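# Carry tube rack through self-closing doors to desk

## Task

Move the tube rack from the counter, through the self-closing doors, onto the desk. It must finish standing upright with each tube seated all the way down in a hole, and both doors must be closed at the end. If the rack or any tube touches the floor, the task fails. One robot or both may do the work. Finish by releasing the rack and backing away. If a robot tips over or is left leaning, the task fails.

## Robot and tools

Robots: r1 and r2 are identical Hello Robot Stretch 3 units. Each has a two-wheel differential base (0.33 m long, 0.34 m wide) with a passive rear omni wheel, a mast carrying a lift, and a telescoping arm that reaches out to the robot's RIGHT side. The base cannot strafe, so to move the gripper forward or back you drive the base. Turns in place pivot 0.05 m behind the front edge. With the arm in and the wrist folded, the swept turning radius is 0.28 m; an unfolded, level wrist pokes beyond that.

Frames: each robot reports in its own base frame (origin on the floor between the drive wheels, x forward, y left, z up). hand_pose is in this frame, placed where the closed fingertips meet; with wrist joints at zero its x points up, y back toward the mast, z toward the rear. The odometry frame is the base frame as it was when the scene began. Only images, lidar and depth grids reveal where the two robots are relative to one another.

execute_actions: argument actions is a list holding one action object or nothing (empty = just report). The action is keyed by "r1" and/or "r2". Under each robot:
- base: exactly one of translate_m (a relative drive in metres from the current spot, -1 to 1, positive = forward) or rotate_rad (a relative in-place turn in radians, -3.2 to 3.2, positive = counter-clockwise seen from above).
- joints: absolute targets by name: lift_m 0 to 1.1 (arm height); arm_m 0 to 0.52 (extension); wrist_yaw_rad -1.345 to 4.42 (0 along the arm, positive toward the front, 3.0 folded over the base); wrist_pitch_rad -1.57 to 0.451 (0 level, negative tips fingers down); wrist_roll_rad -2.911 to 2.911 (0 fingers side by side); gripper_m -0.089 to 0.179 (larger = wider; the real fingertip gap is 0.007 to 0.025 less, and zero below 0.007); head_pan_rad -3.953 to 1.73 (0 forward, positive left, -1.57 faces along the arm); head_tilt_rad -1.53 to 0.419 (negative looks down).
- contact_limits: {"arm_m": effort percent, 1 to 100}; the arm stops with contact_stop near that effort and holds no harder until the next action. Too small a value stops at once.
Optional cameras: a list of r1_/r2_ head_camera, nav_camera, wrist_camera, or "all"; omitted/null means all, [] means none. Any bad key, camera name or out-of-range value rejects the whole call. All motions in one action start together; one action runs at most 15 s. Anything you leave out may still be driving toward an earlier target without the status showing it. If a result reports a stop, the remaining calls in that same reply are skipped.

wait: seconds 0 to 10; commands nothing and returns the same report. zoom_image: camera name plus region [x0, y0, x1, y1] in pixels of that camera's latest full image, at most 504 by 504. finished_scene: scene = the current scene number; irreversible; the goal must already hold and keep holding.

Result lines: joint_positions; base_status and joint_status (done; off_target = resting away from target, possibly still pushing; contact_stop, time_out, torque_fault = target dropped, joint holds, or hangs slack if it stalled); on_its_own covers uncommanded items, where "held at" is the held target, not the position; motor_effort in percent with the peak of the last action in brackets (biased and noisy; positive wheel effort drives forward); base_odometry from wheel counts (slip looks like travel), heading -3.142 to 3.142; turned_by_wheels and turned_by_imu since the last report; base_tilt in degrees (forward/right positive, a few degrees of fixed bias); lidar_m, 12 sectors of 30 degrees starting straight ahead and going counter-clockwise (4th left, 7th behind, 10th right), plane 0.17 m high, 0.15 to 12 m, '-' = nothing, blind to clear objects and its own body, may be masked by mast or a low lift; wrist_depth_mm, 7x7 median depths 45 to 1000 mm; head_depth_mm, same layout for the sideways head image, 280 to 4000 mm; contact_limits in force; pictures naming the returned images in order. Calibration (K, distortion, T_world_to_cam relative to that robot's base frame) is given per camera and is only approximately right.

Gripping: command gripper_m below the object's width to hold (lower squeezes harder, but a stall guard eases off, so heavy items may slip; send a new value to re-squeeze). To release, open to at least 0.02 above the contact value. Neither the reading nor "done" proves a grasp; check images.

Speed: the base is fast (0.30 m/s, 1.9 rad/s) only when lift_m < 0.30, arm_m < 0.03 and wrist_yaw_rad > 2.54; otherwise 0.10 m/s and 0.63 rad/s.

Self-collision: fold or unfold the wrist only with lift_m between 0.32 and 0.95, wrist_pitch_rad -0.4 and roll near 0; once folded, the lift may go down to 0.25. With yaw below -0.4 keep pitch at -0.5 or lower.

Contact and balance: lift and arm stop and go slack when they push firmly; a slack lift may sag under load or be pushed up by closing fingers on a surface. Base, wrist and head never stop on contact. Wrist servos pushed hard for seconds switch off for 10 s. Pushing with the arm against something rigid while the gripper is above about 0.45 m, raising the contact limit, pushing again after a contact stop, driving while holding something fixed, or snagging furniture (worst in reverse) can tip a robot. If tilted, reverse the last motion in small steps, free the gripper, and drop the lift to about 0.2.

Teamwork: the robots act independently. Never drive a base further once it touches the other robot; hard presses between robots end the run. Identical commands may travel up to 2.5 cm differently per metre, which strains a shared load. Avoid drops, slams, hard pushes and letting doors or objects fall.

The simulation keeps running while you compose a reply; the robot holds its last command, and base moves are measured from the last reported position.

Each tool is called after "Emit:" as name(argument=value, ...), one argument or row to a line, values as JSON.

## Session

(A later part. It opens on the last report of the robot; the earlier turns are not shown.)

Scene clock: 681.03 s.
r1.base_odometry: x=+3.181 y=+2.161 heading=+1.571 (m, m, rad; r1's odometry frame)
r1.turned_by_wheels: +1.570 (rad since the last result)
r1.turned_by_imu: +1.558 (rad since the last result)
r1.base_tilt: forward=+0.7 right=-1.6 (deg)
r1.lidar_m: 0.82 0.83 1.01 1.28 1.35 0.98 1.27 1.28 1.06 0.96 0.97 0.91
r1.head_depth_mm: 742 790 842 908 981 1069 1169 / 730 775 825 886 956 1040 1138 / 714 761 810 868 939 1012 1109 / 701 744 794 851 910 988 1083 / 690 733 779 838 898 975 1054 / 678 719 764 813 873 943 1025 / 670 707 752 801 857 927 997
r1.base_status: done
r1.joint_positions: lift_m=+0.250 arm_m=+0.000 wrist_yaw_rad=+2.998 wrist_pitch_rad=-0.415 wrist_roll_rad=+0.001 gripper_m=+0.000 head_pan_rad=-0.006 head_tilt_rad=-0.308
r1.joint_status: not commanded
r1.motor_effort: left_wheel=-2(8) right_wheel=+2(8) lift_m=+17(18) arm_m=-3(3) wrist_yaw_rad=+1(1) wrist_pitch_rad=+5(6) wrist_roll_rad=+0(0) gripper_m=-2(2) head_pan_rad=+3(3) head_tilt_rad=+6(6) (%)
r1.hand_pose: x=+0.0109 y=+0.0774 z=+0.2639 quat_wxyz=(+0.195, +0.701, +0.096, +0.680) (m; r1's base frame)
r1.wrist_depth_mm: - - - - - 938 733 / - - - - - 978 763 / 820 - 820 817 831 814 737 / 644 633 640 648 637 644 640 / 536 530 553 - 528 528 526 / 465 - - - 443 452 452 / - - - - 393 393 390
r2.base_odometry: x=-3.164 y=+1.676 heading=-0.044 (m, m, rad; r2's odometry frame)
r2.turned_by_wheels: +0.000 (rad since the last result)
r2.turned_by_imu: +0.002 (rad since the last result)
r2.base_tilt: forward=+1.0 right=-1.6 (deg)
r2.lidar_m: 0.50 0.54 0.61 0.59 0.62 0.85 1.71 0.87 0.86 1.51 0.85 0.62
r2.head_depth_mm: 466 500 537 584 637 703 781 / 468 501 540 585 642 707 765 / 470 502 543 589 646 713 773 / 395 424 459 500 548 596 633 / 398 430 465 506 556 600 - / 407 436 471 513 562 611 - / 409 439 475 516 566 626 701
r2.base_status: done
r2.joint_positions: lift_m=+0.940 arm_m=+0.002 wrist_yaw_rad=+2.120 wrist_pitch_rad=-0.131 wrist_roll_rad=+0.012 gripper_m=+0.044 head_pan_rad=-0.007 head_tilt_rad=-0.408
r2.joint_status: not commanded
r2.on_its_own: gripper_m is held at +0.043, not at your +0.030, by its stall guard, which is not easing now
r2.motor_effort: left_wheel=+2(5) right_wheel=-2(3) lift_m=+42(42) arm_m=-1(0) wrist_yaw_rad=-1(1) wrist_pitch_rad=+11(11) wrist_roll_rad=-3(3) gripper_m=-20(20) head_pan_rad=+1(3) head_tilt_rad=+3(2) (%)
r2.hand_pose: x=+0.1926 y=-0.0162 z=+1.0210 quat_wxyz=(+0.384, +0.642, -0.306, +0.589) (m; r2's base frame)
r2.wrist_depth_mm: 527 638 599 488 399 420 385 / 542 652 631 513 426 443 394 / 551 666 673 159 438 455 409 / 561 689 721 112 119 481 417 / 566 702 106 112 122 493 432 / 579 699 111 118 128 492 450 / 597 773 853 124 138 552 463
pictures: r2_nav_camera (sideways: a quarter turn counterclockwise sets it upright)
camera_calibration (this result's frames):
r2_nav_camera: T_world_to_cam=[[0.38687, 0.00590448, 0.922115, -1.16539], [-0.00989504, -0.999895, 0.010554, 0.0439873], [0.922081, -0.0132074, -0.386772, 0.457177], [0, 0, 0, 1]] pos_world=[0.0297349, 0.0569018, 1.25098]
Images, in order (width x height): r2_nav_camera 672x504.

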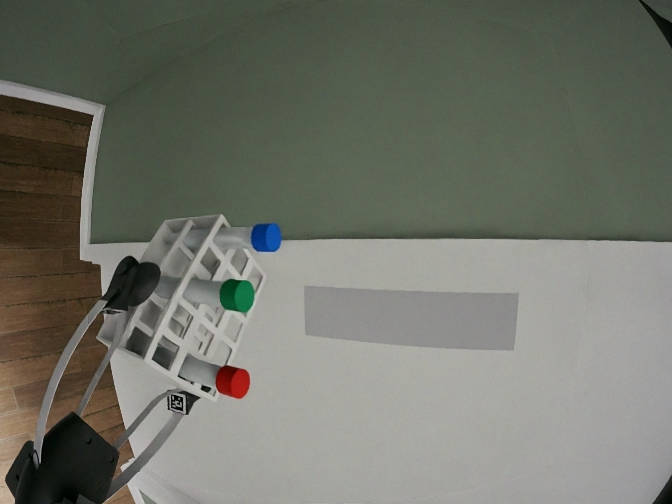

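Emit:
execute_actions(
  actions=[
    {"r1":{"base":{"translate_m":0.35}},"r2":{"base":{"rotate_rad":-1.53}}},
  ],
  cameras=[],
)

Emit:
execute_actions(
  actions=[
    {"r1":{"joints":{"lift_m":0.9,"wrist_pitch_rad":-0.4}},"r2":{"base":{"translate_m":0.75}}},
  ],
  cameras=[],
)

Emit:
execute_actions(
  actions=[
    {"r1":{"joints":{"wrist_yaw_rad":0.0,"gripper_m":0.15,"head_pan_rad":-1.57,"head_tilt_rad":-0.3}},"r2":{"base":{"rotate_rad":-1.57}}},
  ],
)

Scene clock: 688.97 s.
r1.base_odometry: x=+3.180 y=+2.511 heading=+1.571 (m, m, rad; r1's odometry frame)
r1.turned_by_wheels: +0.000 (rad since the last result)
r1.turned_by_imu: +0.001 (rad since the last result)
r1.base_tilt: forward=+0.7 right=-1.5 (deg)
r1.lidar_m: 0.48 0.48 0.59 1.15 1.41 1.27 1.61 1.57 0.99 0.89 0.83 0.53
r1.head_depth_mm: 410 437 468 501 543 592 646 / 403 429 457 492 531 577 630 / 396 420 448 481 518 564 612 / 389 412 441 472 505 549 597 / 382 406 432 462 495 534 581 / 377 398 424 453 485 524 567 / 371 392 416 444 475 511 553
r1.base_status: done
r1.joint_positions: lift_m=+0.250 arm_m=+0.000 wrist_yaw_rad=+2.998 wrist_pitch_rad=-0.415 wrist_roll_rad=+0.001 gripper_m=+0.000 head_pan_rad=-0.006 head_tilt_rad=-0.308
r1.joint_status: not commanded
r1.motor_effort: left_wheel=-2(7) right_wheel=+3(8) lift_m=+17(18) arm_m=-4(4) wrist_yaw_rad=+2(1) wrist_pitch_rad=+6(6) wrist_roll_rad=+0(0) gripper_m=-2(2) head_pan_rad=+4(4) head_tilt_rad=+6(6) (%)
r1.hand_pose: x=+0.0109 y=+0.0774 z=+0.2639 quat_wxyz=(+0.195, +0.701, +0.096, +0.680) (m; r1's base frame)
r1.wrist_depth_mm: - - - - 788 551 427 / - - - - 827 578 440 / 831 - 820 821 776 596 456 / 640 631 643 643 630 590 465 / 536 534 554 - 531 525 473 / 464 - - - 449 445 447 / - - - - 393 393 392
r2.base_odometry: x=-3.164 y=+1.676 heading=-1.573 (m, m, rad; r2's odometry frame)
r2.turned_by_wheels: -1.530 (rad since the last result)
r2.turned_by_imu: -1.509 (rad since the last result)
r2.base_tilt: forward=+1.0 right=-1.6 (deg)
r2.lidar_m: 1.51 0.82 0.61 0.51 0.54 0.61 0.60 0.63 0.88 1.71 1.81 1.17
r2.head_depth_mm: 1234 1319 1430 1536 1683 1719 1378 / 1243 1340 1436 1560 1712 1716 1435 / 1253 1347 1453 1581 1725 1723 1418 / 1274 1364 1469 1595 1748 1714 1372 / 1278 1373 1492 1606 1778 1713 - / 1290 1385 1487 1580 1714 1682 - / 1157 1176 1196 1214 1234 1235 1301
r2.base_status: done
r2.joint_positions: lift_m=+0.940 arm_m=+0.002 wrist_yaw_rad=+2.120 wrist_pitch_rad=-0.131 wrist_roll_rad=+0.012 gripper_m=+0.044 head_pan_rad=-0.007 head_tilt_rad=-0.408
r2.joint_status: not commanded
r2.on_its_own: gripper_m is held at +0.043, not at your +0.030, by its stall guard, which is not easing now
r2.motor_effort: left_wheel=+2(5) right_wheel=-3(7) lift_m=+42(42) arm_m=-1(1) wrist_yaw_rad=+1(1) wrist_pitch_rad=+11(11) wrist_roll_rad=-3(3) gripper_m=-20(19) head_pan_rad=+4(4) head_tilt_rad=+3(2) (%)
r2.hand_pose: x=+0.1926 y=-0.0162 z=+1.0210 quat_wxyz=(+0.384, +0.642, -0.306, +0.589) (m; r2's base frame)
r2.wrist_depth_mm: 531 626 780 976 - - - / 544 628 729 947 - - - / 542 663 737 158 - - - / 555 675 777 112 119 - - / 567 682 106 112 122 - - / 588 701 111 118 128 - - / 601 743 879 124 138 - -
pictures: none
No camera images: the call's "cameras" was empty. Leave "cameras" out to get every camera's image.

Scene clock: 697.43 s.
r1.base_odometry: x=+3.180 y=+2.511 heading=+1.571 (m, m, rad; r1's odometry frame)
r1.turned_by_wheels: +0.000 (rad since the last result)
r1.turned_by_imu: -0.002 (rad since the last result)
r1.base_tilt: forward=+0.7 right=-1.4 (deg)
r1.lidar_m: 0.48 0.48 0.59 1.15 1.41 1.67 1.61 1.56 0.99 0.89 0.82 0.53
r1.head_depth_mm: 410 435 467 503 542 589 647 / 402 428 457 491 530 576 630 / 396 420 449 481 519 561 614 / 389 413 440 470 507 549 596 / 383 405 432 462 495 536 581 / 376 399 423 453 485 523 565 / 371 391 417 444 475 512 554
r1.base_status: not commanded
r1.joint_positions: lift_m=+0.900 arm_m=+0.000 wrist_yaw_rad=+2.998 wrist_pitch_rad=-0.415 wrist_roll_rad=+0.001 gripper_m=+0.000 head_pan_rad=-0.006 head_tilt_rad=-0.308
r1.joint_status: all done
r1.motor_effort: left_wheel=-2(2) right_wheel=+2(2) lift_m=+36(35) arm_m=-4(4) wrist_yaw_rad=+2(1) wrist_pitch_rad=+5(6) wrist_roll_rad=+0(0) gripper_m=-2(2) head_pan_rad=+4(4) head_tilt_rad=+6(6) (%)
r1.hand_pose: x=+0.0109 y=+0.0774 z=+0.9130 quat_wxyz=(+0.195, +0.701, +0.096, +0.680) (m; r1's base frame)
r1.wrist_depth_mm: - - - - 789 550 431 / - - - - 830 583 443 / - - - - 865 596 455 / - - - - 924 627 470 / - - - - 987 649 483 / - - - - 976 695 499 / - - - - - 709 519
r2.base_odometry: x=-3.165 y=+0.926 heading=-1.573 (m, m, rad; r2's odometry frame)
r2.turned_by_wheels: +0.000 (rad since the last result)
r2.turned_by_imu: +0.003 (rad since the last result)
r2.base_tilt: forward=+1.1 right=-1.7 (deg)
r2.lidar_m: 0.76 0.66 0.50 0.57 0.59 0.84 1.34 1.42 1.80 0.73 0.72 0.78
r2.head_depth_mm: 596 639 688 745 814 894 992 / 601 645 694 753 825 907 986 / 607 651 702 763 833 920 1003 / 613 659 709 772 844 919 987 / 617 664 717 781 856 926 - / 624 670 727 786 867 941 - / 631 678 734 801 879 973 1075
r2.base_status: done
r2.joint_positions: lift_m=+0.940 arm_m=+0.002 wrist_yaw_rad=+2.120 wrist_pitch_rad=-0.131 wrist_roll_rad=+0.012 gripper_m=+0.044 head_pan_rad=-0.007 head_tilt_rad=-0.408
r2.joint_status: not commanded
r2.on_its_own: gripper_m is held at +0.043, not at your +0.030, by its stall guard, which is not easing now
r2.motor_effort: left_wheel=+2(6) right_wheel=-2(4) lift_m=+42(42) arm_m=+0(2) wrist_yaw_rad=+0(0) wrist_pitch_rad=+10(11) wrist_roll_rad=-3(3) gripper_m=-19(19) head_pan_rad=+2(2) head_tilt_rad=+3(3) (%)
r2.hand_pose: x=+0.1926 y=-0.0162 z=+1.0210 quat_wxyz=(+0.384, +0.642, -0.306, +0.589) (m; r2's base frame)
r2.wrist_depth_mm: 446 520 648 771 640 565 491 / 443 537 601 111 668 579 505 / 451 551 639 158 710 601 526 / 459 565 659 112 119 625 543 / 480 571 106 112 122 644 566 / 508 574 111 118 128 623 579 / 531 633 736 124 138 712 592
pictures: none
No camera images: the call's "cameras" was empty. Leave "cameras" out to get every camera's image.

Scene clock: 700.90 s.
r1.base_odometry: x=+3.180 y=+2.511 heading=+1.571 (m, m, rad; r1's odometry frame)
r1.turned_by_wheels: +0.000 (rad since the last result)
r1.turned_by_imu: -0.001 (rad since the last result)
r1.base_tilt: forward=+0.7 right=-1.6 (deg)
r1.lidar_m: 0.48 0.48 0.59 1.15 0.91 1.67 1.61 1.55 0.99 0.89 0.82 0.53
r1.head_depth_mm: 816 870 929 999 1078 1180 1276 / 802 853 913 974 1062 1146 1232 / 792 832 895 951 1029 1129 1187 / 776 819 878 936 1013 1080 1174 / 756 807 859 919 997 1073 1145 / 754 795 849 900 970 1054 1138 / 743 788 836 888 952 1029 1109
r1.base_status: not commanded
r1.joint_positions: lift_m=+0.900 arm_m=+0.000 wrist_yaw_rad=+0.003 wrist_pitch_rad=-0.415 wrist_roll_rad=+0.001 gripper_m=+0.150 head_pan_rad=-1.563 head_tilt_rad=-0.308
r1.joint_status: all done
r1.motor_effort: left_wheel=-2(2) right_wheel=+2(2) lift_m=+36(36) arm_m=-3(3) wrist_yaw_rad=-3(5) wrist_pitch_rad=+6(6) wrist_roll_rad=+0(0) gripper_m=+1(82) head_pan_rad=-5(56) head_tilt_rad=+5(5) (%)
r1.hand_pose: x=-0.0207 y=-0.3700 z=+0.9130 quat_wxyz=(+0.692, +0.147, -0.692, -0.145) (m; r1's base frame)
r1.wrist_depth_mm: 546 561 587 622 666 694 747 / 582 614 646 676 728 777 843 / 644 662 705 756 809 860 912 / 699 735 792 849 899 978 - / 757 814 893 959 - - - / 752 954 - - - - - / 861 - - - - - -
r2.base_odometry: x=-3.165 y=+0.926 heading=+3.140 (m, m, rad; r2's odometry frame)
r2.turned_by_wheels: -1.570 (rad since the last result)
r2.turned_by_imu: -1.549 (rad since the last result)
r2.base_tilt: forward=+0.9 right=-1.7 (deg)
r2.lidar_m: 0.72 0.72 0.78 0.76 0.66 0.50 0.57 0.59 0.85 1.34 1.41 1.80
r2.head_depth_mm: 1440 1542 1657 1798 1965 1715 1372 / 1460 1553 1674 1825 1988 1719 1436 / 1469 1577 1701 1853 2019 1724 1409 / 1472 1592 1681 1863 2002 1731 1217 / 1501 1607 640 1902 2048 1717 - / 1470 761 652 716 820 881 - / 567 1543 1656 1760 1812 1670 1377
r2.base_status: done
r2.joint_positions: lift_m=+0.940 arm_m=+0.002 wrist_yaw_rad=+2.120 wrist_pitch_rad=-0.131 wrist_roll_rad=+0.012 gripper_m=+0.044 head_pan_rad=-0.007 head_tilt_rad=-0.408
r2.joint_status: not commanded
r2.on_its_own: gripper_m is held at +0.043, not at your +0.030, by its stall guard, which is not easing now
r2.motor_effort: left_wheel=+2(5) right_wheel=-3(6) lift_m=+42(42) arm_m=+0(1) wrist_yaw_rad=-1(0) wrist_pitch_rad=+10(11) wrist_roll_rad=-3(3) gripper_m=-20(20) head_pan_rad=+2(3) head_tilt_rad=+3(3) (%)
r2.hand_pose: x=+0.1926 y=-0.0162 z=+1.0210 quat_wxyz=(+0.384, +0.642, -0.306, +0.589) (m; r2's base frame)
r2.wrist_depth_mm: 642 784 964 - 647 - - / 654 802 906 111 592 - - / 683 810 912 157 - - - / 678 815 951 111 119 - - / 698 854 106 112 123 - - / 703 848 111 117 128 - - / 713 932 - 124 138 - -
pictures: r1_head_camera (sideways: a quarter turn clockwise sets it upright), r1_nav_camera (sideways: a quarter turn counterclockwise sets it upright), r1_wrist_camera, r2_head_camera (sideways: a quarter turn clockwise sets it upright), r2_nav_camera (sideways: a quarter turn counterclockwise sets it upright), r2_wrist_camera
camera_calibration (this result's frames):
r1_head_camera: T_world_to_cam=[[0.0279841, 0.334055, -0.942138, 1.2472], [0.999457, 0.00702783, 0.0321785, -0.0473113], [0.0173706, -0.942527, -0.333677, 0.393416], [0, 0, 0, 1]] pos_world=[0.00555011, -0.0454939, 1.30783]
r1_nav_camera: T_world_to_cam=[[-0.0524621, -0.336656, 0.940165, -1.17861], [-0.998359, 0.0393163, -0.0416309, 0.107613], [-0.0229485, -0.940806, -0.338167, 0.396186], [0, 0, 0, 1]] pos_world=[0.0546955, -0.0282834, 1.24654]
r1_wrist_camera: T_world_to_cam=[[-0.999043, 0.0402441, -0.0171102, 0.00677353], [0.0378718, 0.600594, -0.798657, 0.976587], [-0.0218649, -0.798541, -0.601544, 0.416342], [0, 0, 0, 1]] pos_world=[-0.0211148, -0.254339, 1.03052]
r2_head_camera: T_world_to_cam=[[-0.349546, -0.0229695, -0.936638, 1.24078], [-0.0558426, 0.998433, -0.0036449, 0.010421], [0.935254, 0.0510302, -0.350281, 0.4111], [0, 0, 0, 1]] pos_world=[0.0498091, -0.00288304, 1.3062]
r2_nav_camera: T_world_to_cam=[[0.386846, 0.00591038, 0.922126, -1.1654], [-0.00988052, -0.999895, 0.0105539, 0.0439873], [0.922092, -0.0131938, -0.386747, 0.457144], [0, 0, 0, 1]] pos_world=[0.0297354, 0.0569022, 1.25098]
r2_wrist_camera: T_world_to_cam=[[0.564109, -0.825612, -0.0120664, -0.105283], [-0.256256, -0.161161, -0.953079, 1.05041], [0.784929, 0.540733, -0.302481, 0.325952], [0, 0, 0, 1]] pos_world=[0.072715, -0.0938917, 1.09844]
Images, in order (width x height): r1_head_camera 896x504, r1_nav_camera 672x504, r1_wrist_camera 644x364, r2_head_camera 896x504, r2_nav_camera 672x504, r2_wrist_camera 644x364.

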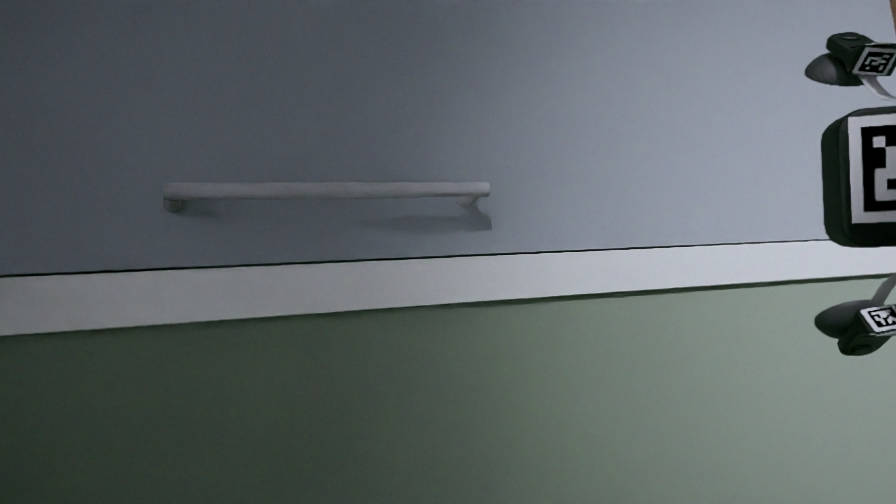

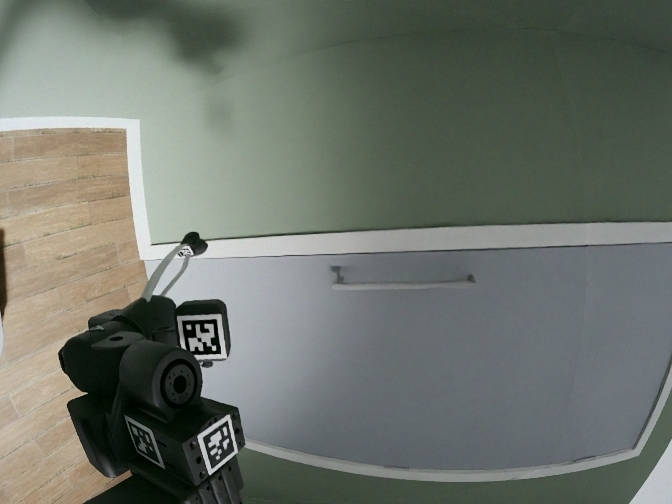

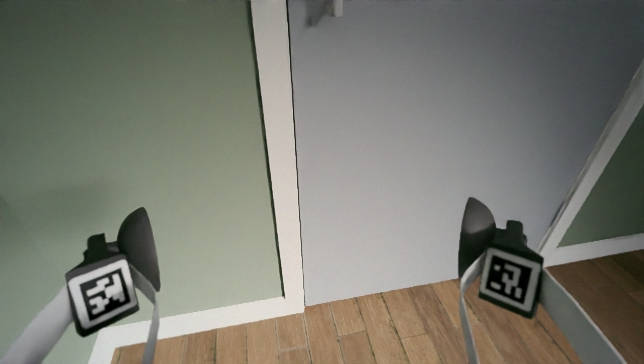

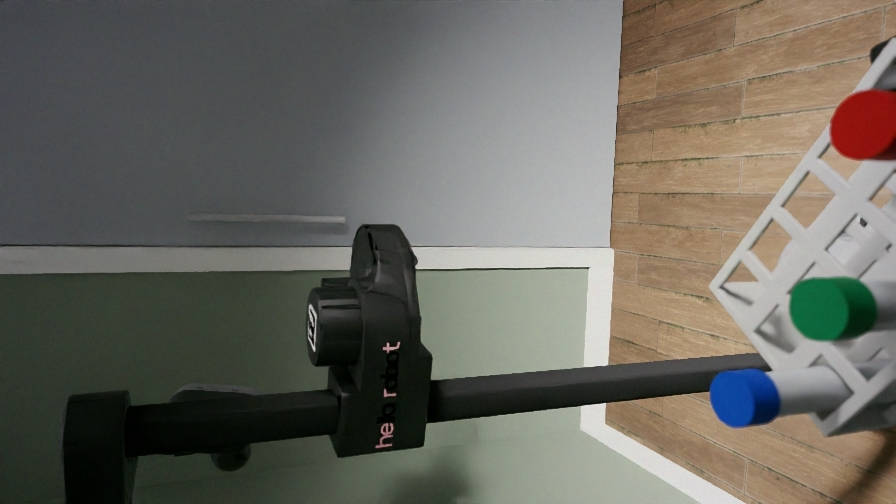

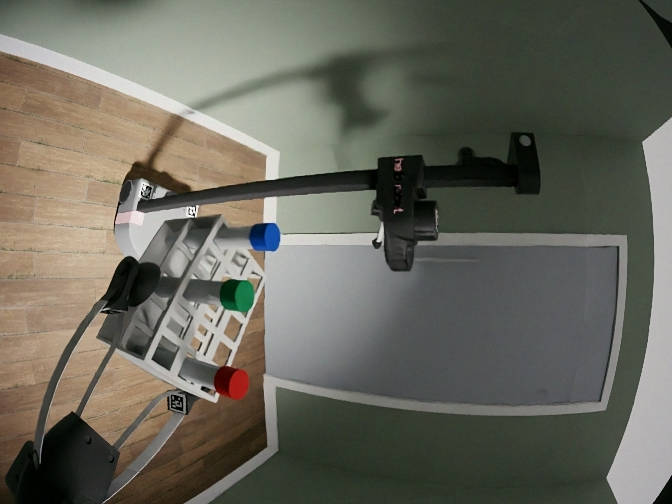

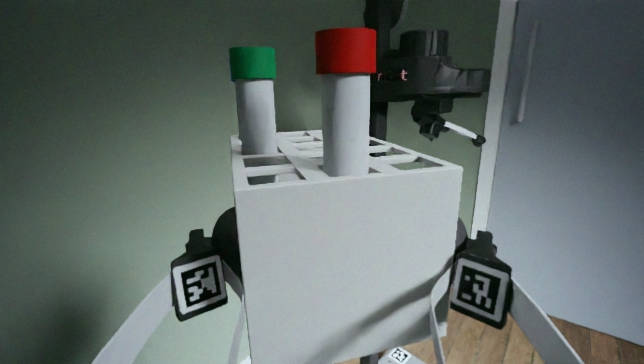

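Emit:
execute_actions(
  actions=[
    {"r1":{"joints":{"lift_m":0.95,"wrist_pitch_rad":0.0,"arm_m":0.38}},"r2":{"base":{"translate_m":-0.2}}},
  ],
  cameras=["r1_wrist_camera","r1_head_camera"],
)

Scene clock: 709.67 s.
r1.base_odometry: x=+3.180 y=+2.511 heading=+1.571 (m, m, rad; r1's odometry frame)
r1.turned_by_wheels: +0.000 (rad since the last result)
r1.turned_by_imu: -0.002 (rad since the last result)
r1.base_tilt: forward=+0.9 right=-1.5 (deg)
r1.lidar_m: 0.48 0.48 0.59 1.15 1.10 1.67 1.61 1.56 0.99 0.89 0.83 0.53
r1.head_depth_mm: 813 869 925 985 1106 1172 1287 / 807 853 909 - 1064 1136 1250 / 788 833 882 - 1041 1122 1228 / 776 826 878 933 1015 1086 1181 / 756 802 855 926 990 1073 1169 / 754 799 849 903 971 1044 1134 / 740 784 832 889 956 1026 1107
r1.base_status: not commanded
r1.joint_positions: lift_m=+0.950 arm_m=+0.380 wrist_yaw_rad=+0.002 wrist_pitch_rad=-0.023 wrist_roll_rad=+0.001 gripper_m=+0.150 head_pan_rad=-1.563 head_tilt_rad=-0.308
r1.joint_status: all done
r1.motor_effort: left_wheel=-2(2) right_wheel=+2(2) lift_m=+36(37) arm_m=+5(4) wrist_yaw_rad=-2(3) wrist_pitch_rad=+9(10) wrist_roll_rad=+0(0) gripper_m=+0(1) head_pan_rad=-5(5) head_tilt_rad=+5(6) (%)
r1.hand_pose: x=-0.0209 y=-0.7802 z=+1.0583 quat_wxyz=(+0.707, +0.009, -0.707, -0.008) (m; r1's base frame)
r1.wrist_depth_mm: 238 246 248 273 290 305 322 / 245 256 257 283 298 318 337 / 254 264 265 294 312 331 354 / 261 274 277 307 324 343 372 / 271 285 291 319 336 364 388 / 279 300 299 330 355 - 411 / 296 304 313 343 372 404 436
r2.base_odometry: x=-2.965 y=+0.926 heading=+3.140 (m, m, rad; r2's odometry frame)
r2.turned_by_wheels: +0.000 (rad since the last result)
r2.turned_by_imu: -0.001 (rad since the last result)
r2.base_tilt: forward=+1.0 right=-1.7 (deg)
r2.lidar_m: 0.91 1.04 0.79 0.77 0.39 0.33 0.37 0.38 0.54 1.34 1.40 1.98
r2.head_depth_mm: 1612 1737 1864 2022 2141 1722 1372 / 1632 1749 1875 2053 2178 1720 1430 / 1645 1766 1890 2060 2185 1710 1411 / 1657 1771 1852 2097 2172 1723 1295 / 1676 1784 823 2104 2092 1250 - / 1652 805 879 2092 2202 1777 - / 1626 1735 1768 1795 1829 1662 1378
r2.base_status: done
r2.joint_positions: lift_m=+0.940 arm_m=+0.002 wrist_yaw_rad=+2.120 wrist_pitch_rad=-0.131 wrist_roll_rad=+0.012 gripper_m=+0.044 head_pan_rad=-0.007 head_tilt_rad=-0.408
r2.joint_status: not commanded
r2.on_its_own: gripper_m is held at +0.043, not at your +0.030, by its stall guard, which is not easing now
r2.motor_effort: left_wheel=+2(2) right_wheel=-2(7) lift_m=+42(42) arm_m=-1(1) wrist_yaw_rad=+0(1) wrist_pitch_rad=+10(11) wrist_roll_rad=-3(3) gripper_m=-20(19) head_pan_rad=+3(2) head_tilt_rad=+3(3) (%)
r2.hand_pose: x=+0.1926 y=-0.0162 z=+1.0210 quat_wxyz=(+0.384, +0.642, -0.306, +0.589) (m; r2's base frame)
r2.wrist_depth_mm: 666 786 963 - 791 - - / 658 803 916 111 829 - - / 679 818 971 158 - - - / 706 855 962 112 119 - - / 705 878 106 112 123 - - / 718 859 111 118 128 - - / 733 939 - 124 138 - -
pictures: r1_head_camera (sideways: a quarter turn clockwise sets it upright), r1_wrist_camera
camera_calibration (this result's frames):
r1_head_camera: T_world_to_cam=[[0.0280886, 0.334046, -0.942138, 1.24719], [0.99946, 0.00671519, 0.0321785, -0.0473113], [0.0170758, -0.942533, -0.333677, 0.393418], [0, 0, 0, 1]] pos_world=[0.00553588, -0.0454937, 1.30783]
r1_wrist_camera: T_world_to_cam=[[-0.998973, 0.0316375, -0.0324369, 0.0350672], [0.0393419, 0.250479, -0.967322, 1.24435], [-0.0224789, -0.967605, -0.251466, -0.326294], [0, 0, 0, 1]] pos_world=[-0.0212588, -0.628517, 1.12278]
Images, in order (width x height): r1_head_camera 896x504, r1_wrist_camera 644x364.

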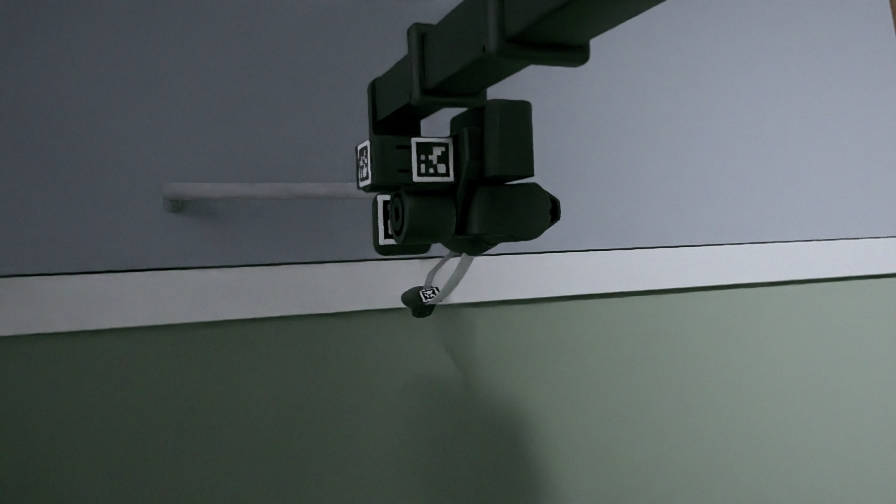

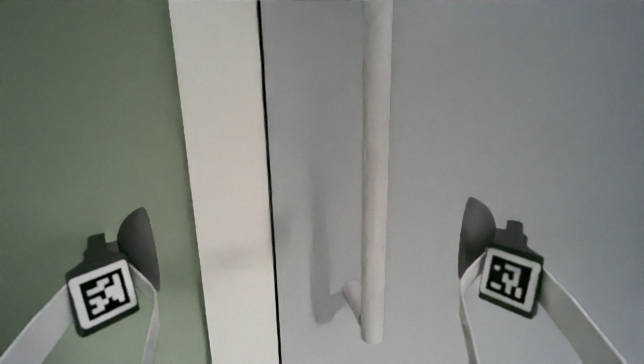

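Emit:
execute_actions(
  actions=[
    {"r1":{"base":{"translate_m":-0.04},"joints":{"lift_m":0.99}}},
  ],
  cameras=[],
)

Emit:
execute_actions(
  actions=[
    {"r1":{"joints":{"arm_m":0.44}}},
  ],
  cameras=["r1_wrist_camera"],
)

Scene clock: 714.43 s.
r1.base_odometry: x=+3.180 y=+2.471 heading=+1.571 (m, m, rad; r1's odometry frame)
r1.turned_by_wheels: +0.000 (rad since the last result)
r1.turned_by_imu: -0.001 (rad since the last result)
r1.base_tilt: forward=+0.9 right=-1.4 (deg)
r1.lidar_m: 0.52 0.52 0.64 1.09 1.09 1.64 1.57 1.58 1.00 0.89 0.89 0.57
r1.head_depth_mm: 823 872 927 - 1092 1189 1295 / 810 860 900 1001 1065 1157 1263 / 795 844 885 - 1042 1133 1239 / 782 822 876 954 1028 1097 1204 / 764 807 860 925 991 1072 1166 / 759 807 856 914 984 1057 1148 / 745 791 837 898 964 1035 1120
r1.base_status: done
r1.joint_positions: lift_m=+0.990 arm_m=+0.380 wrist_yaw_rad=+0.002 wrist_pitch_rad=-0.023 wrist_roll_rad=+0.001 gripper_m=+0.150 head_pan_rad=-1.563 head_tilt_rad=-0.308
r1.joint_status: all done
r1.motor_effort: left_wheel=-2(6) right_wheel=+3(2) lift_m=+36(36) arm_m=+5(5) wrist_yaw_rad=-2(1) wrist_pitch_rad=+9(8) wrist_roll_rad=+0(0) gripper_m=+1(1) head_pan_rad=-5(5) head_tilt_rad=+6(6) (%)
r1.hand_pose: x=-0.0209 y=-0.7802 z=+1.0983 quat_wxyz=(+0.707, +0.009, -0.707, -0.008) (m; r1's base frame)
r1.wrist_depth_mm: 243 244 266 278 294 313 334 / 249 252 276 288 308 324 345 / 259 262 286 300 318 339 364 / 267 274 293 310 333 353 382 / 278 283 306 323 345 377 397 / 285 294 320 335 364 - 426 / 303 310 325 345 378 411 450
r2.base_odometry: x=-2.965 y=+0.926 heading=+3.140 (m, m, rad; r2's odometry frame)
r2.turned_by_wheels: +0.000 (rad since the last result)
r2.turned_by_imu: +0.000 (rad since the last result)
r2.base_tilt: forward=+1.0 right=-1.6 (deg)
r2.lidar_m: 0.89 1.05 0.79 0.77 0.39 0.33 0.37 0.39 0.55 1.33 1.40 1.98
r2.head_depth_mm: 1618 1729 1867 2040 2145 1725 1374 / 1640 1744 1871 2044 2178 1719 1440 / 1643 1772 1898 2065 2196 1729 1396 / 1654 1748 1922 2092 2183 1721 1232 / 1648 797 846 2023 2094 1605 - / 1662 1778 1968 2143 2189 1788 - / 1659 1746 1770 1801 1826 1662 1372
r2.base_status: not commanded
r2.joint_positions: lift_m=+0.940 arm_m=+0.002 wrist_yaw_rad=+2.120 wrist_pitch_rad=-0.131 wrist_roll_rad=+0.012 gripper_m=+0.044 head_pan_rad=-0.007 head_tilt_rad=-0.408
r2.joint_status: not commanded
r2.on_its_own: gripper_m is held at +0.043, not at your +0.030, by its stall guard, which is not easing now
r2.motor_effort: left_wheel=+2(2) right_wheel=-2(2) lift_m=+42(42) arm_m=-1(1) wrist_yaw_rad=+0(0) wrist_pitch_rad=+11(10) wrist_roll_rad=-3(3) gripper_m=-19(20) head_pan_rad=+3(3) head_tilt_rad=+3(3) (%)
r2.hand_pose: x=+0.1926 y=-0.0162 z=+1.0210 quat_wxyz=(+0.384, +0.642, -0.306, +0.589) (m; r2's base frame)
r2.wrist_depth_mm: 664 779 951 - 750 703 - / 666 803 887 111 - - - / 689 824 934 157 - - - / 697 843 986 111 119 - - / 723 863 106 112 122 - - / 726 866 111 117 128 - - / 725 942 - 124 138 - -
pictures: none
No camera images: the call's "cameras" was empty. Leave "cameras" out to get every camera's image.

Scene clock: 716.03 s.
r1.base_odometry: x=+3.180 y=+2.471 heading=+1.571 (m, m, rad; r1's odometry frame)
r1.turned_by_wheels: +0.000 (rad since the last result)
r1.turned_by_imu: +0.000 (rad since the last result)
r1.base_tilt: forward=+0.9 right=-1.5 (deg)
r1.lidar_m: 0.52 0.52 0.64 1.09 1.09 1.64 1.57 1.57 1.00 0.90 0.89 0.57
r1.head_depth_mm: 822 871 933 - 1090 1188 1296 / 809 856 900 1000 1061 1160 1261 / 794 849 886 988 1039 1133 1237 / 783 823 872 952 1022 1101 1195 / 762 806 859 925 993 1074 1170 / 757 804 856 911 982 1054 1146 / 746 790 844 894 965 1034 1120
r1.base_status: not commanded
r1.joint_positions: lift_m=+0.990 arm_m=+0.440 wrist_yaw_rad=+0.002 wrist_pitch_rad=-0.023 wrist_roll_rad=+0.001 gripper_m=+0.150 head_pan_rad=-1.563 head_tilt_rad=-0.308
r1.joint_status: all done
r1.motor_effort: left_wheel=-2(2) right_wheel=+2(2) lift_m=+36(36) arm_m=+4(5) wrist_yaw_rad=-2(2) wrist_pitch_rad=+9(8) wrist_roll_rad=+0(0) gripper_m=+1(0) head_pan_rad=-5(5) head_tilt_rad=+6(6) (%)
r1.hand_pose: x=-0.0209 y=-0.8402 z=+1.0983 quat_wxyz=(+0.707, +0.009, -0.707, -0.008) (m; r1's base frame)
r1.wrist_depth_mm: 187 191 213 218 237 250 265 / 197 197 220 226 246 260 277 / 206 204 228 234 256 272 290 / 214 212 237 243 265 283 303 / 220 219 246 254 276 299 318 / 228 231 256 266 290 - 336 / 244 241 269 279 303 328 359
r2.base_odometry: x=-2.965 y=+0.926 heading=+3.140 (m, m, rad; r2's odometry frame)
r2.turned_by_wheels: +0.000 (rad since the last result)
r2.turned_by_imu: +0.000 (rad since the last result)
r2.base_tilt: forward=+1.0 right=-1.6 (deg)
r2.lidar_m: 0.90 1.05 0.79 0.77 0.39 0.33 0.37 0.38 0.54 1.33 1.40 1.98
r2.head_depth_mm: 1613 1734 1863 2007 2145 1712 1374 / 1631 1750 1885 2043 2169 1720 1438 / 1650 1757 1897 2061 2183 1725 1389 / 1648 1747 1924 2091 2211 1718 1229 / 1658 799 845 2034 2087 1605 - / 1654 1773 1953 2150 2190 1785 - / 1667 1746 1766 1789 1828 1659 1375
r2.base_status: not commanded
r2.joint_positions: lift_m=+0.940 arm_m=+0.002 wrist_yaw_rad=+2.120 wrist_pitch_rad=-0.131 wrist_roll_rad=+0.012 gripper_m=+0.044 head_pan_rad=-0.007 head_tilt_rad=-0.408
r2.joint_status: not commanded
r2.on_its_own: gripper_m is held at +0.043, not at your +0.030, by its stall guard, which is not easing now
r2.motor_effort: left_wheel=+2(2) right_wheel=-3(2) lift_m=+42(42) arm_m=-1(0) wrist_yaw_rad=-1(0) wrist_pitch_rad=+10(10) wrist_roll_rad=-3(3) gripper_m=-20(19) head_pan_rad=+3(2) head_tilt_rad=+3(3) (%)
r2.hand_pose: x=+0.1926 y=-0.0162 z=+1.0210 quat_wxyz=(+0.384, +0.642, -0.306, +0.589) (m; r2's base frame)
r2.wrist_depth_mm: 655 810 976 - 755 707 - / 661 791 903 111 - - - / 682 823 915 158 - - - / 685 848 945 111 118 - - / 710 871 106 112 122 - - / 735 844 111 118 128 - - / 755 942 - 124 138 - -
pictures: r1_wrist_camera
camera_calibration (this result's frames):
r1_wrist_camera: T_world_to_cam=[[-0.998973, 0.0316381, -0.0324369, 0.0382631], [0.039342, 0.250478, -0.967323, 1.29807], [-0.0224795, -0.967605, -0.251465, -0.374292], [0, 0, 0, 1]] pos_world=[-0.0212589, -0.688516, 1.16277]
Images, in order (width x height): r1_wrist_camera 644x364.

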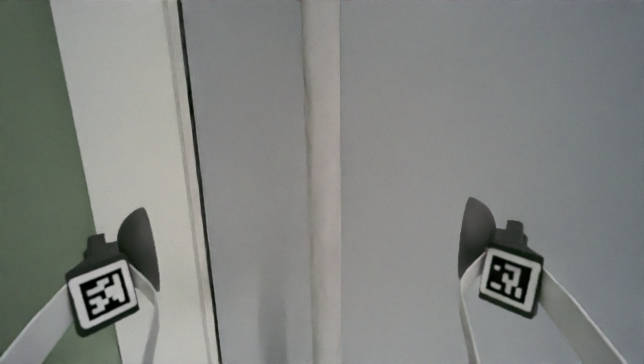

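Emit:
execute_actions(
  actions=[
    {"r1":{"joints":{"arm_m":0.455,"gripper_m":-0.035}}},
  ],
  cameras=["r1_wrist_camera"],
)

Emit:
execute_actions(
  actions=[
    {"r1":{"base":{"translate_m":-0.02},"joints":{"arm_m":0.30,"gripper_m":-0.037,"wrist_yaw_rad":0.15},"contact_limits":{"arm_m":60}}},
  ],
  cameras=["r1_wrist_camera","r1_nav_camera"],
)

Scene clock: 722.23 s.
r1.base_odometry: x=+3.180 y=+2.471 heading=+1.570 (m, m, rad; r1's odometry frame)
r1.turned_by_wheels: +0.000 (rad since the last result)
r1.turned_by_imu: -0.002 (rad since the last result)
r1.base_tilt: forward=+0.8 right=-1.5 (deg)
r1.lidar_m: 0.52 0.52 0.64 1.09 1.09 1.64 1.57 1.58 1.00 0.89 0.90 0.57
r1.head_depth_mm: 822 875 931 - 1094 1184 1298 / 809 860 898 1002 1066 1165 1266 / 798 844 884 987 1043 1134 1222 / 784 823 872 956 1026 1109 1200 / 768 809 865 927 992 1072 1175 / 754 803 853 913 985 1049 1144 / 751 792 840 900 963 1035 1118
r1.base_status: not commanded
r1.joint_positions: lift_m=+0.990 arm_m=+0.455 wrist_yaw_rad=-0.015 wrist_pitch_rad=-0.025 wrist_roll_rad=+0.001 gripper_m=-0.034 head_pan_rad=-1.563 head_tilt_rad=-0.308
r1.joint_status: all done
r1.motor_effort: left_wheel=-7(7) right_wheel=+9(8) lift_m=+36(36) arm_m=+5(6) wrist_yaw_rad=+12(12) wrist_pitch_rad=+9(9) wrist_roll_rad=+0(0) gripper_m=-20(94) head_pan_rad=-5(5) head_tilt_rad=+6(6) (%)
r1.hand_pose: x=-0.0252 y=-0.8551 z=+1.0978 quat_wxyz=(+0.707, +0.004, -0.707, -0.014) (m; r1's base frame)
r1.wrist_depth_mm: 172 180 201 207 225 239 255 / 178 185 208 214 234 250 266 / 184 191 215 223 244 261 279 / 193 197 223 232 253 272 295 / 203 204 231 - 266 283 306 / 213 212 237 257 280 299 324 / 223 221 255 269 288 315 342
r2.base_odometry: x=-2.965 y=+0.926 heading=+3.140 (m, m, rad; r2's odometry frame)
r2.turned_by_wheels: +0.000 (rad since the last result)
r2.turned_by_imu: +0.000 (rad since the last result)
r2.base_tilt: forward=+0.9 right=-1.6 (deg)
r2.lidar_m: 0.89 1.04 0.78 0.77 0.39 0.33 0.37 0.39 0.54 1.33 1.40 1.98
r2.head_depth_mm: 1610 1728 1861 2014 2151 1712 1377 / 1627 1750 1891 2038 2185 1717 1445 / 1634 1764 1899 2063 2195 1715 1388 / 1658 1754 1908 2094 2194 1724 1231 / 1657 798 846 2038 2105 1606 - / 1662 1775 1965 2128 2194 1789 - / 1666 1745 1762 1793 1821 1659 1373
r2.base_status: not commanded
r2.joint_positions: lift_m=+0.940 arm_m=+0.002 wrist_yaw_rad=+2.120 wrist_pitch_rad=-0.131 wrist_roll_rad=+0.012 gripper_m=+0.044 head_pan_rad=-0.007 head_tilt_rad=-0.408
r2.joint_status: not commanded
r2.on_its_own: gripper_m is held at +0.043, not at your +0.030, by its stall guard, which is not easing now
r2.motor_effort: left_wheel=+2(2) right_wheel=-3(3) lift_m=+42(42) arm_m=+0(0) wrist_yaw_rad=+0(1) wrist_pitch_rad=+10(10) wrist_roll_rad=-3(3) gripper_m=-19(19) head_pan_rad=+2(2) head_tilt_rad=+3(3) (%)
r2.hand_pose: x=+0.1926 y=-0.0162 z=+1.0210 quat_wxyz=(+0.384, +0.642, -0.306, +0.589) (m; r2's base frame)
r2.wrist_depth_mm: 652 779 986 - 755 704 - / 673 800 909 111 - - - / 683 832 929 158 - - - / 712 842 947 112 119 - - / 711 877 106 112 123 - - / 721 837 111 118 128 - - / 747 967 - 124 138 - -
pictures: r1_wrist_camera
camera_calibration (this result's frames):
r1_wrist_camera: T_world_to_cam=[[-0.99831, 0.0482578, -0.0323675, 0.0486387], [0.0435142, 0.251711, -0.966824, 1.3021], [-0.0385095, -0.966598, -0.253386, -0.386381], [0, 0, 0, 1]] pos_world=[-0.0229825, -0.703575, 1.16257]
Images, in order (width x height): r1_wrist_camera 644x364.

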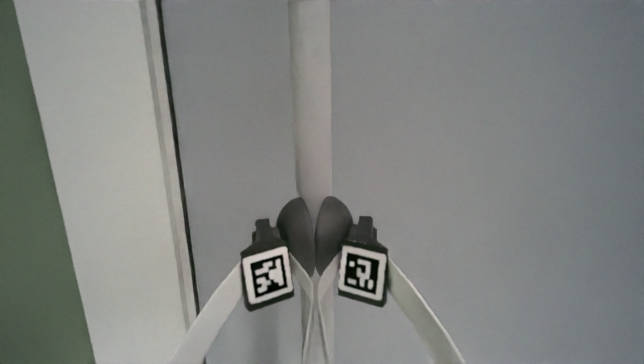

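Scene clock: 725.17 s.
r1.base_odometry: x=+3.180 y=+2.451 heading=+1.570 (m, m, rad; r1's odometry frame)
r1.turned_by_wheels: +0.000 (rad since the last result)
r1.turned_by_imu: -0.003 (rad since the last result)
r1.base_tilt: forward=+0.9 right=-1.5 (deg)
r1.lidar_m: 0.54 0.54 0.66 1.09 1.09 1.63 1.55 1.56 1.00 0.90 0.91 0.59
r1.head_depth_mm: 825 880 933 - 1100 1193 1314 / 813 865 909 - 1076 1163 1268 / 800 847 900 - 1064 1141 1237 / 788 830 869 - 1034 1111 1201 / 772 815 867 922 990 1071 1167 / 757 802 857 911 983 1065 1141 / 751 796 844 905 963 1037 1135
r1.base_status: done
r1.joint_positions: lift_m=+0.990 arm_m=+0.300 wrist_yaw_rad=+0.148 wrist_pitch_rad=-0.021 wrist_roll_rad=+0.001 gripper_m=-0.036 head_pan_rad=-1.563 head_tilt_rad=-0.308
r1.joint_status: all done
r1.motor_effort: left_wheel=-1(23) right_wheel=+1(26) lift_m=+36(35) arm_m=-6(10) wrist_yaw_rad=+1(58) wrist_pitch_rad=+7(9) wrist_roll_rad=+0(0) gripper_m=-16(38) head_pan_rad=-4(5) head_tilt_rad=+5(5) (%)
r1.contact_limits: arm_m 51 (drawing in: default 32, maximum 51; extending or still: default 41, maximum 68)
r1.hand_pose: x=+0.0163 y=-0.6982 z=+1.0988 quat_wxyz=(+0.706, +0.060, -0.705, +0.045) (m; r1's base frame)
r1.wrist_depth_mm: 335 341 338 349 355 359 364 / 344 350 349 361 366 373 379 / 360 364 361 376 382 386 397 / 375 380 377 387 396 403 410 / 386 392 398 - 415 422 425 / 405 413 414 429 432 435 451 / 420 426 429 444 453 463 466
r2.base_odometry: x=-2.965 y=+0.926 heading=+3.140 (m, m, rad; r2's odometry frame)
r2.turned_by_wheels: +0.000 (rad since the last result)
r2.turned_by_imu: +0.000 (rad since the last result)
r2.base_tilt: forward=+1.0 right=-1.6 (deg)
r2.lidar_m: 0.89 1.04 0.79 0.76 0.39 0.33 0.37 0.39 0.54 1.33 1.40 1.98
r2.head_depth_mm: 1621 1731 1862 2017 2153 1723 1378 / 1629 1740 1888 2051 2185 1723 1431 / 1645 1757 1906 2080 2203 1721 1352 / 1646 1749 1916 2088 2191 1717 1205 / 1652 785 840 2022 2097 1601 - / 1658 1798 1955 2130 2192 1791 - / 1653 1740 1767 1798 1816 1653 1371
r2.base_status: not commanded
r2.joint_positions: lift_m=+0.940 arm_m=+0.002 wrist_yaw_rad=+2.120 wrist_pitch_rad=-0.131 wrist_roll_rad=+0.012 gripper_m=+0.044 head_pan_rad=-0.007 head_tilt_rad=-0.408
r2.joint_status: not commanded
r2.on_its_own: gripper_m is held at +0.043, not at your +0.030, by its stall guard, which is not easing now
r2.motor_effort: left_wheel=+2(2) right_wheel=-2(3) lift_m=+42(42) arm_m=+0(1) wrist_yaw_rad=+1(0) wrist_pitch_rad=+10(10) wrist_roll_rad=-3(3) gripper_m=-20(20) head_pan_rad=+2(3) head_tilt_rad=+3(3) (%)
r2.hand_pose: x=+0.1926 y=-0.0162 z=+1.0210 quat_wxyz=(+0.384, +0.642, -0.306, +0.589) (m; r2's base frame)
r2.wrist_depth_mm: 662 782 - - 760 657 - / 668 831 912 111 - - - / 684 836 943 158 - - - / 705 830 950 111 119 - - / 706 866 106 112 123 - - / 736 857 111 118 128 - - / 752 959 - 124 138 - -
pictures: r1_nav_camera (sideways: a quarter turn counterclockwise sets it upright), r1_wrist_camera
camera_calibration (this result's frames):
r1_nav_camera: T_world_to_cam=[[-0.0525727, -0.336563, 0.940192, -1.17864], [-0.998346, 0.0396392, -0.0416348, 0.107617], [-0.0232558, -0.940826, -0.33809, 0.396088], [0, 0, 0, 1]] pos_world=[0.0546863, -0.0283038, 1.24655]
r1_wrist_camera: T_world_to_cam=[[-0.992894, -0.114476, -0.032519, -0.0309874], [0.00268053, 0.251675, -0.967808, 1.26349], [0.118975, -0.961018, -0.24958, -0.235697], [0, 0, 0, 1]] pos_world=[-0.00611196, -0.548045, 1.16298]
Images, in order (width x height): r1_nav_camera 672x504, r1_wrist_camera 644x364.

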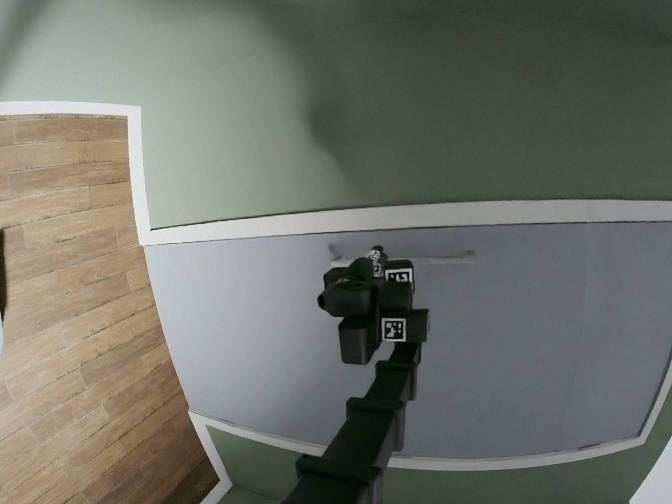

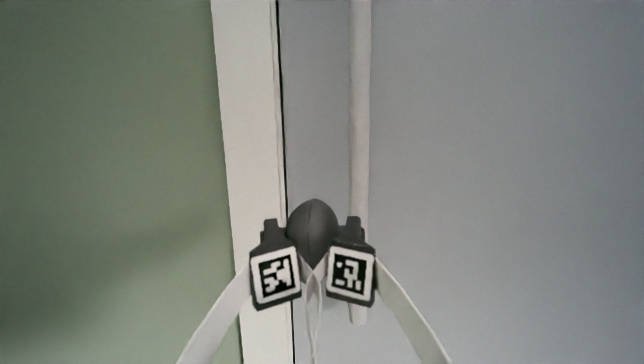

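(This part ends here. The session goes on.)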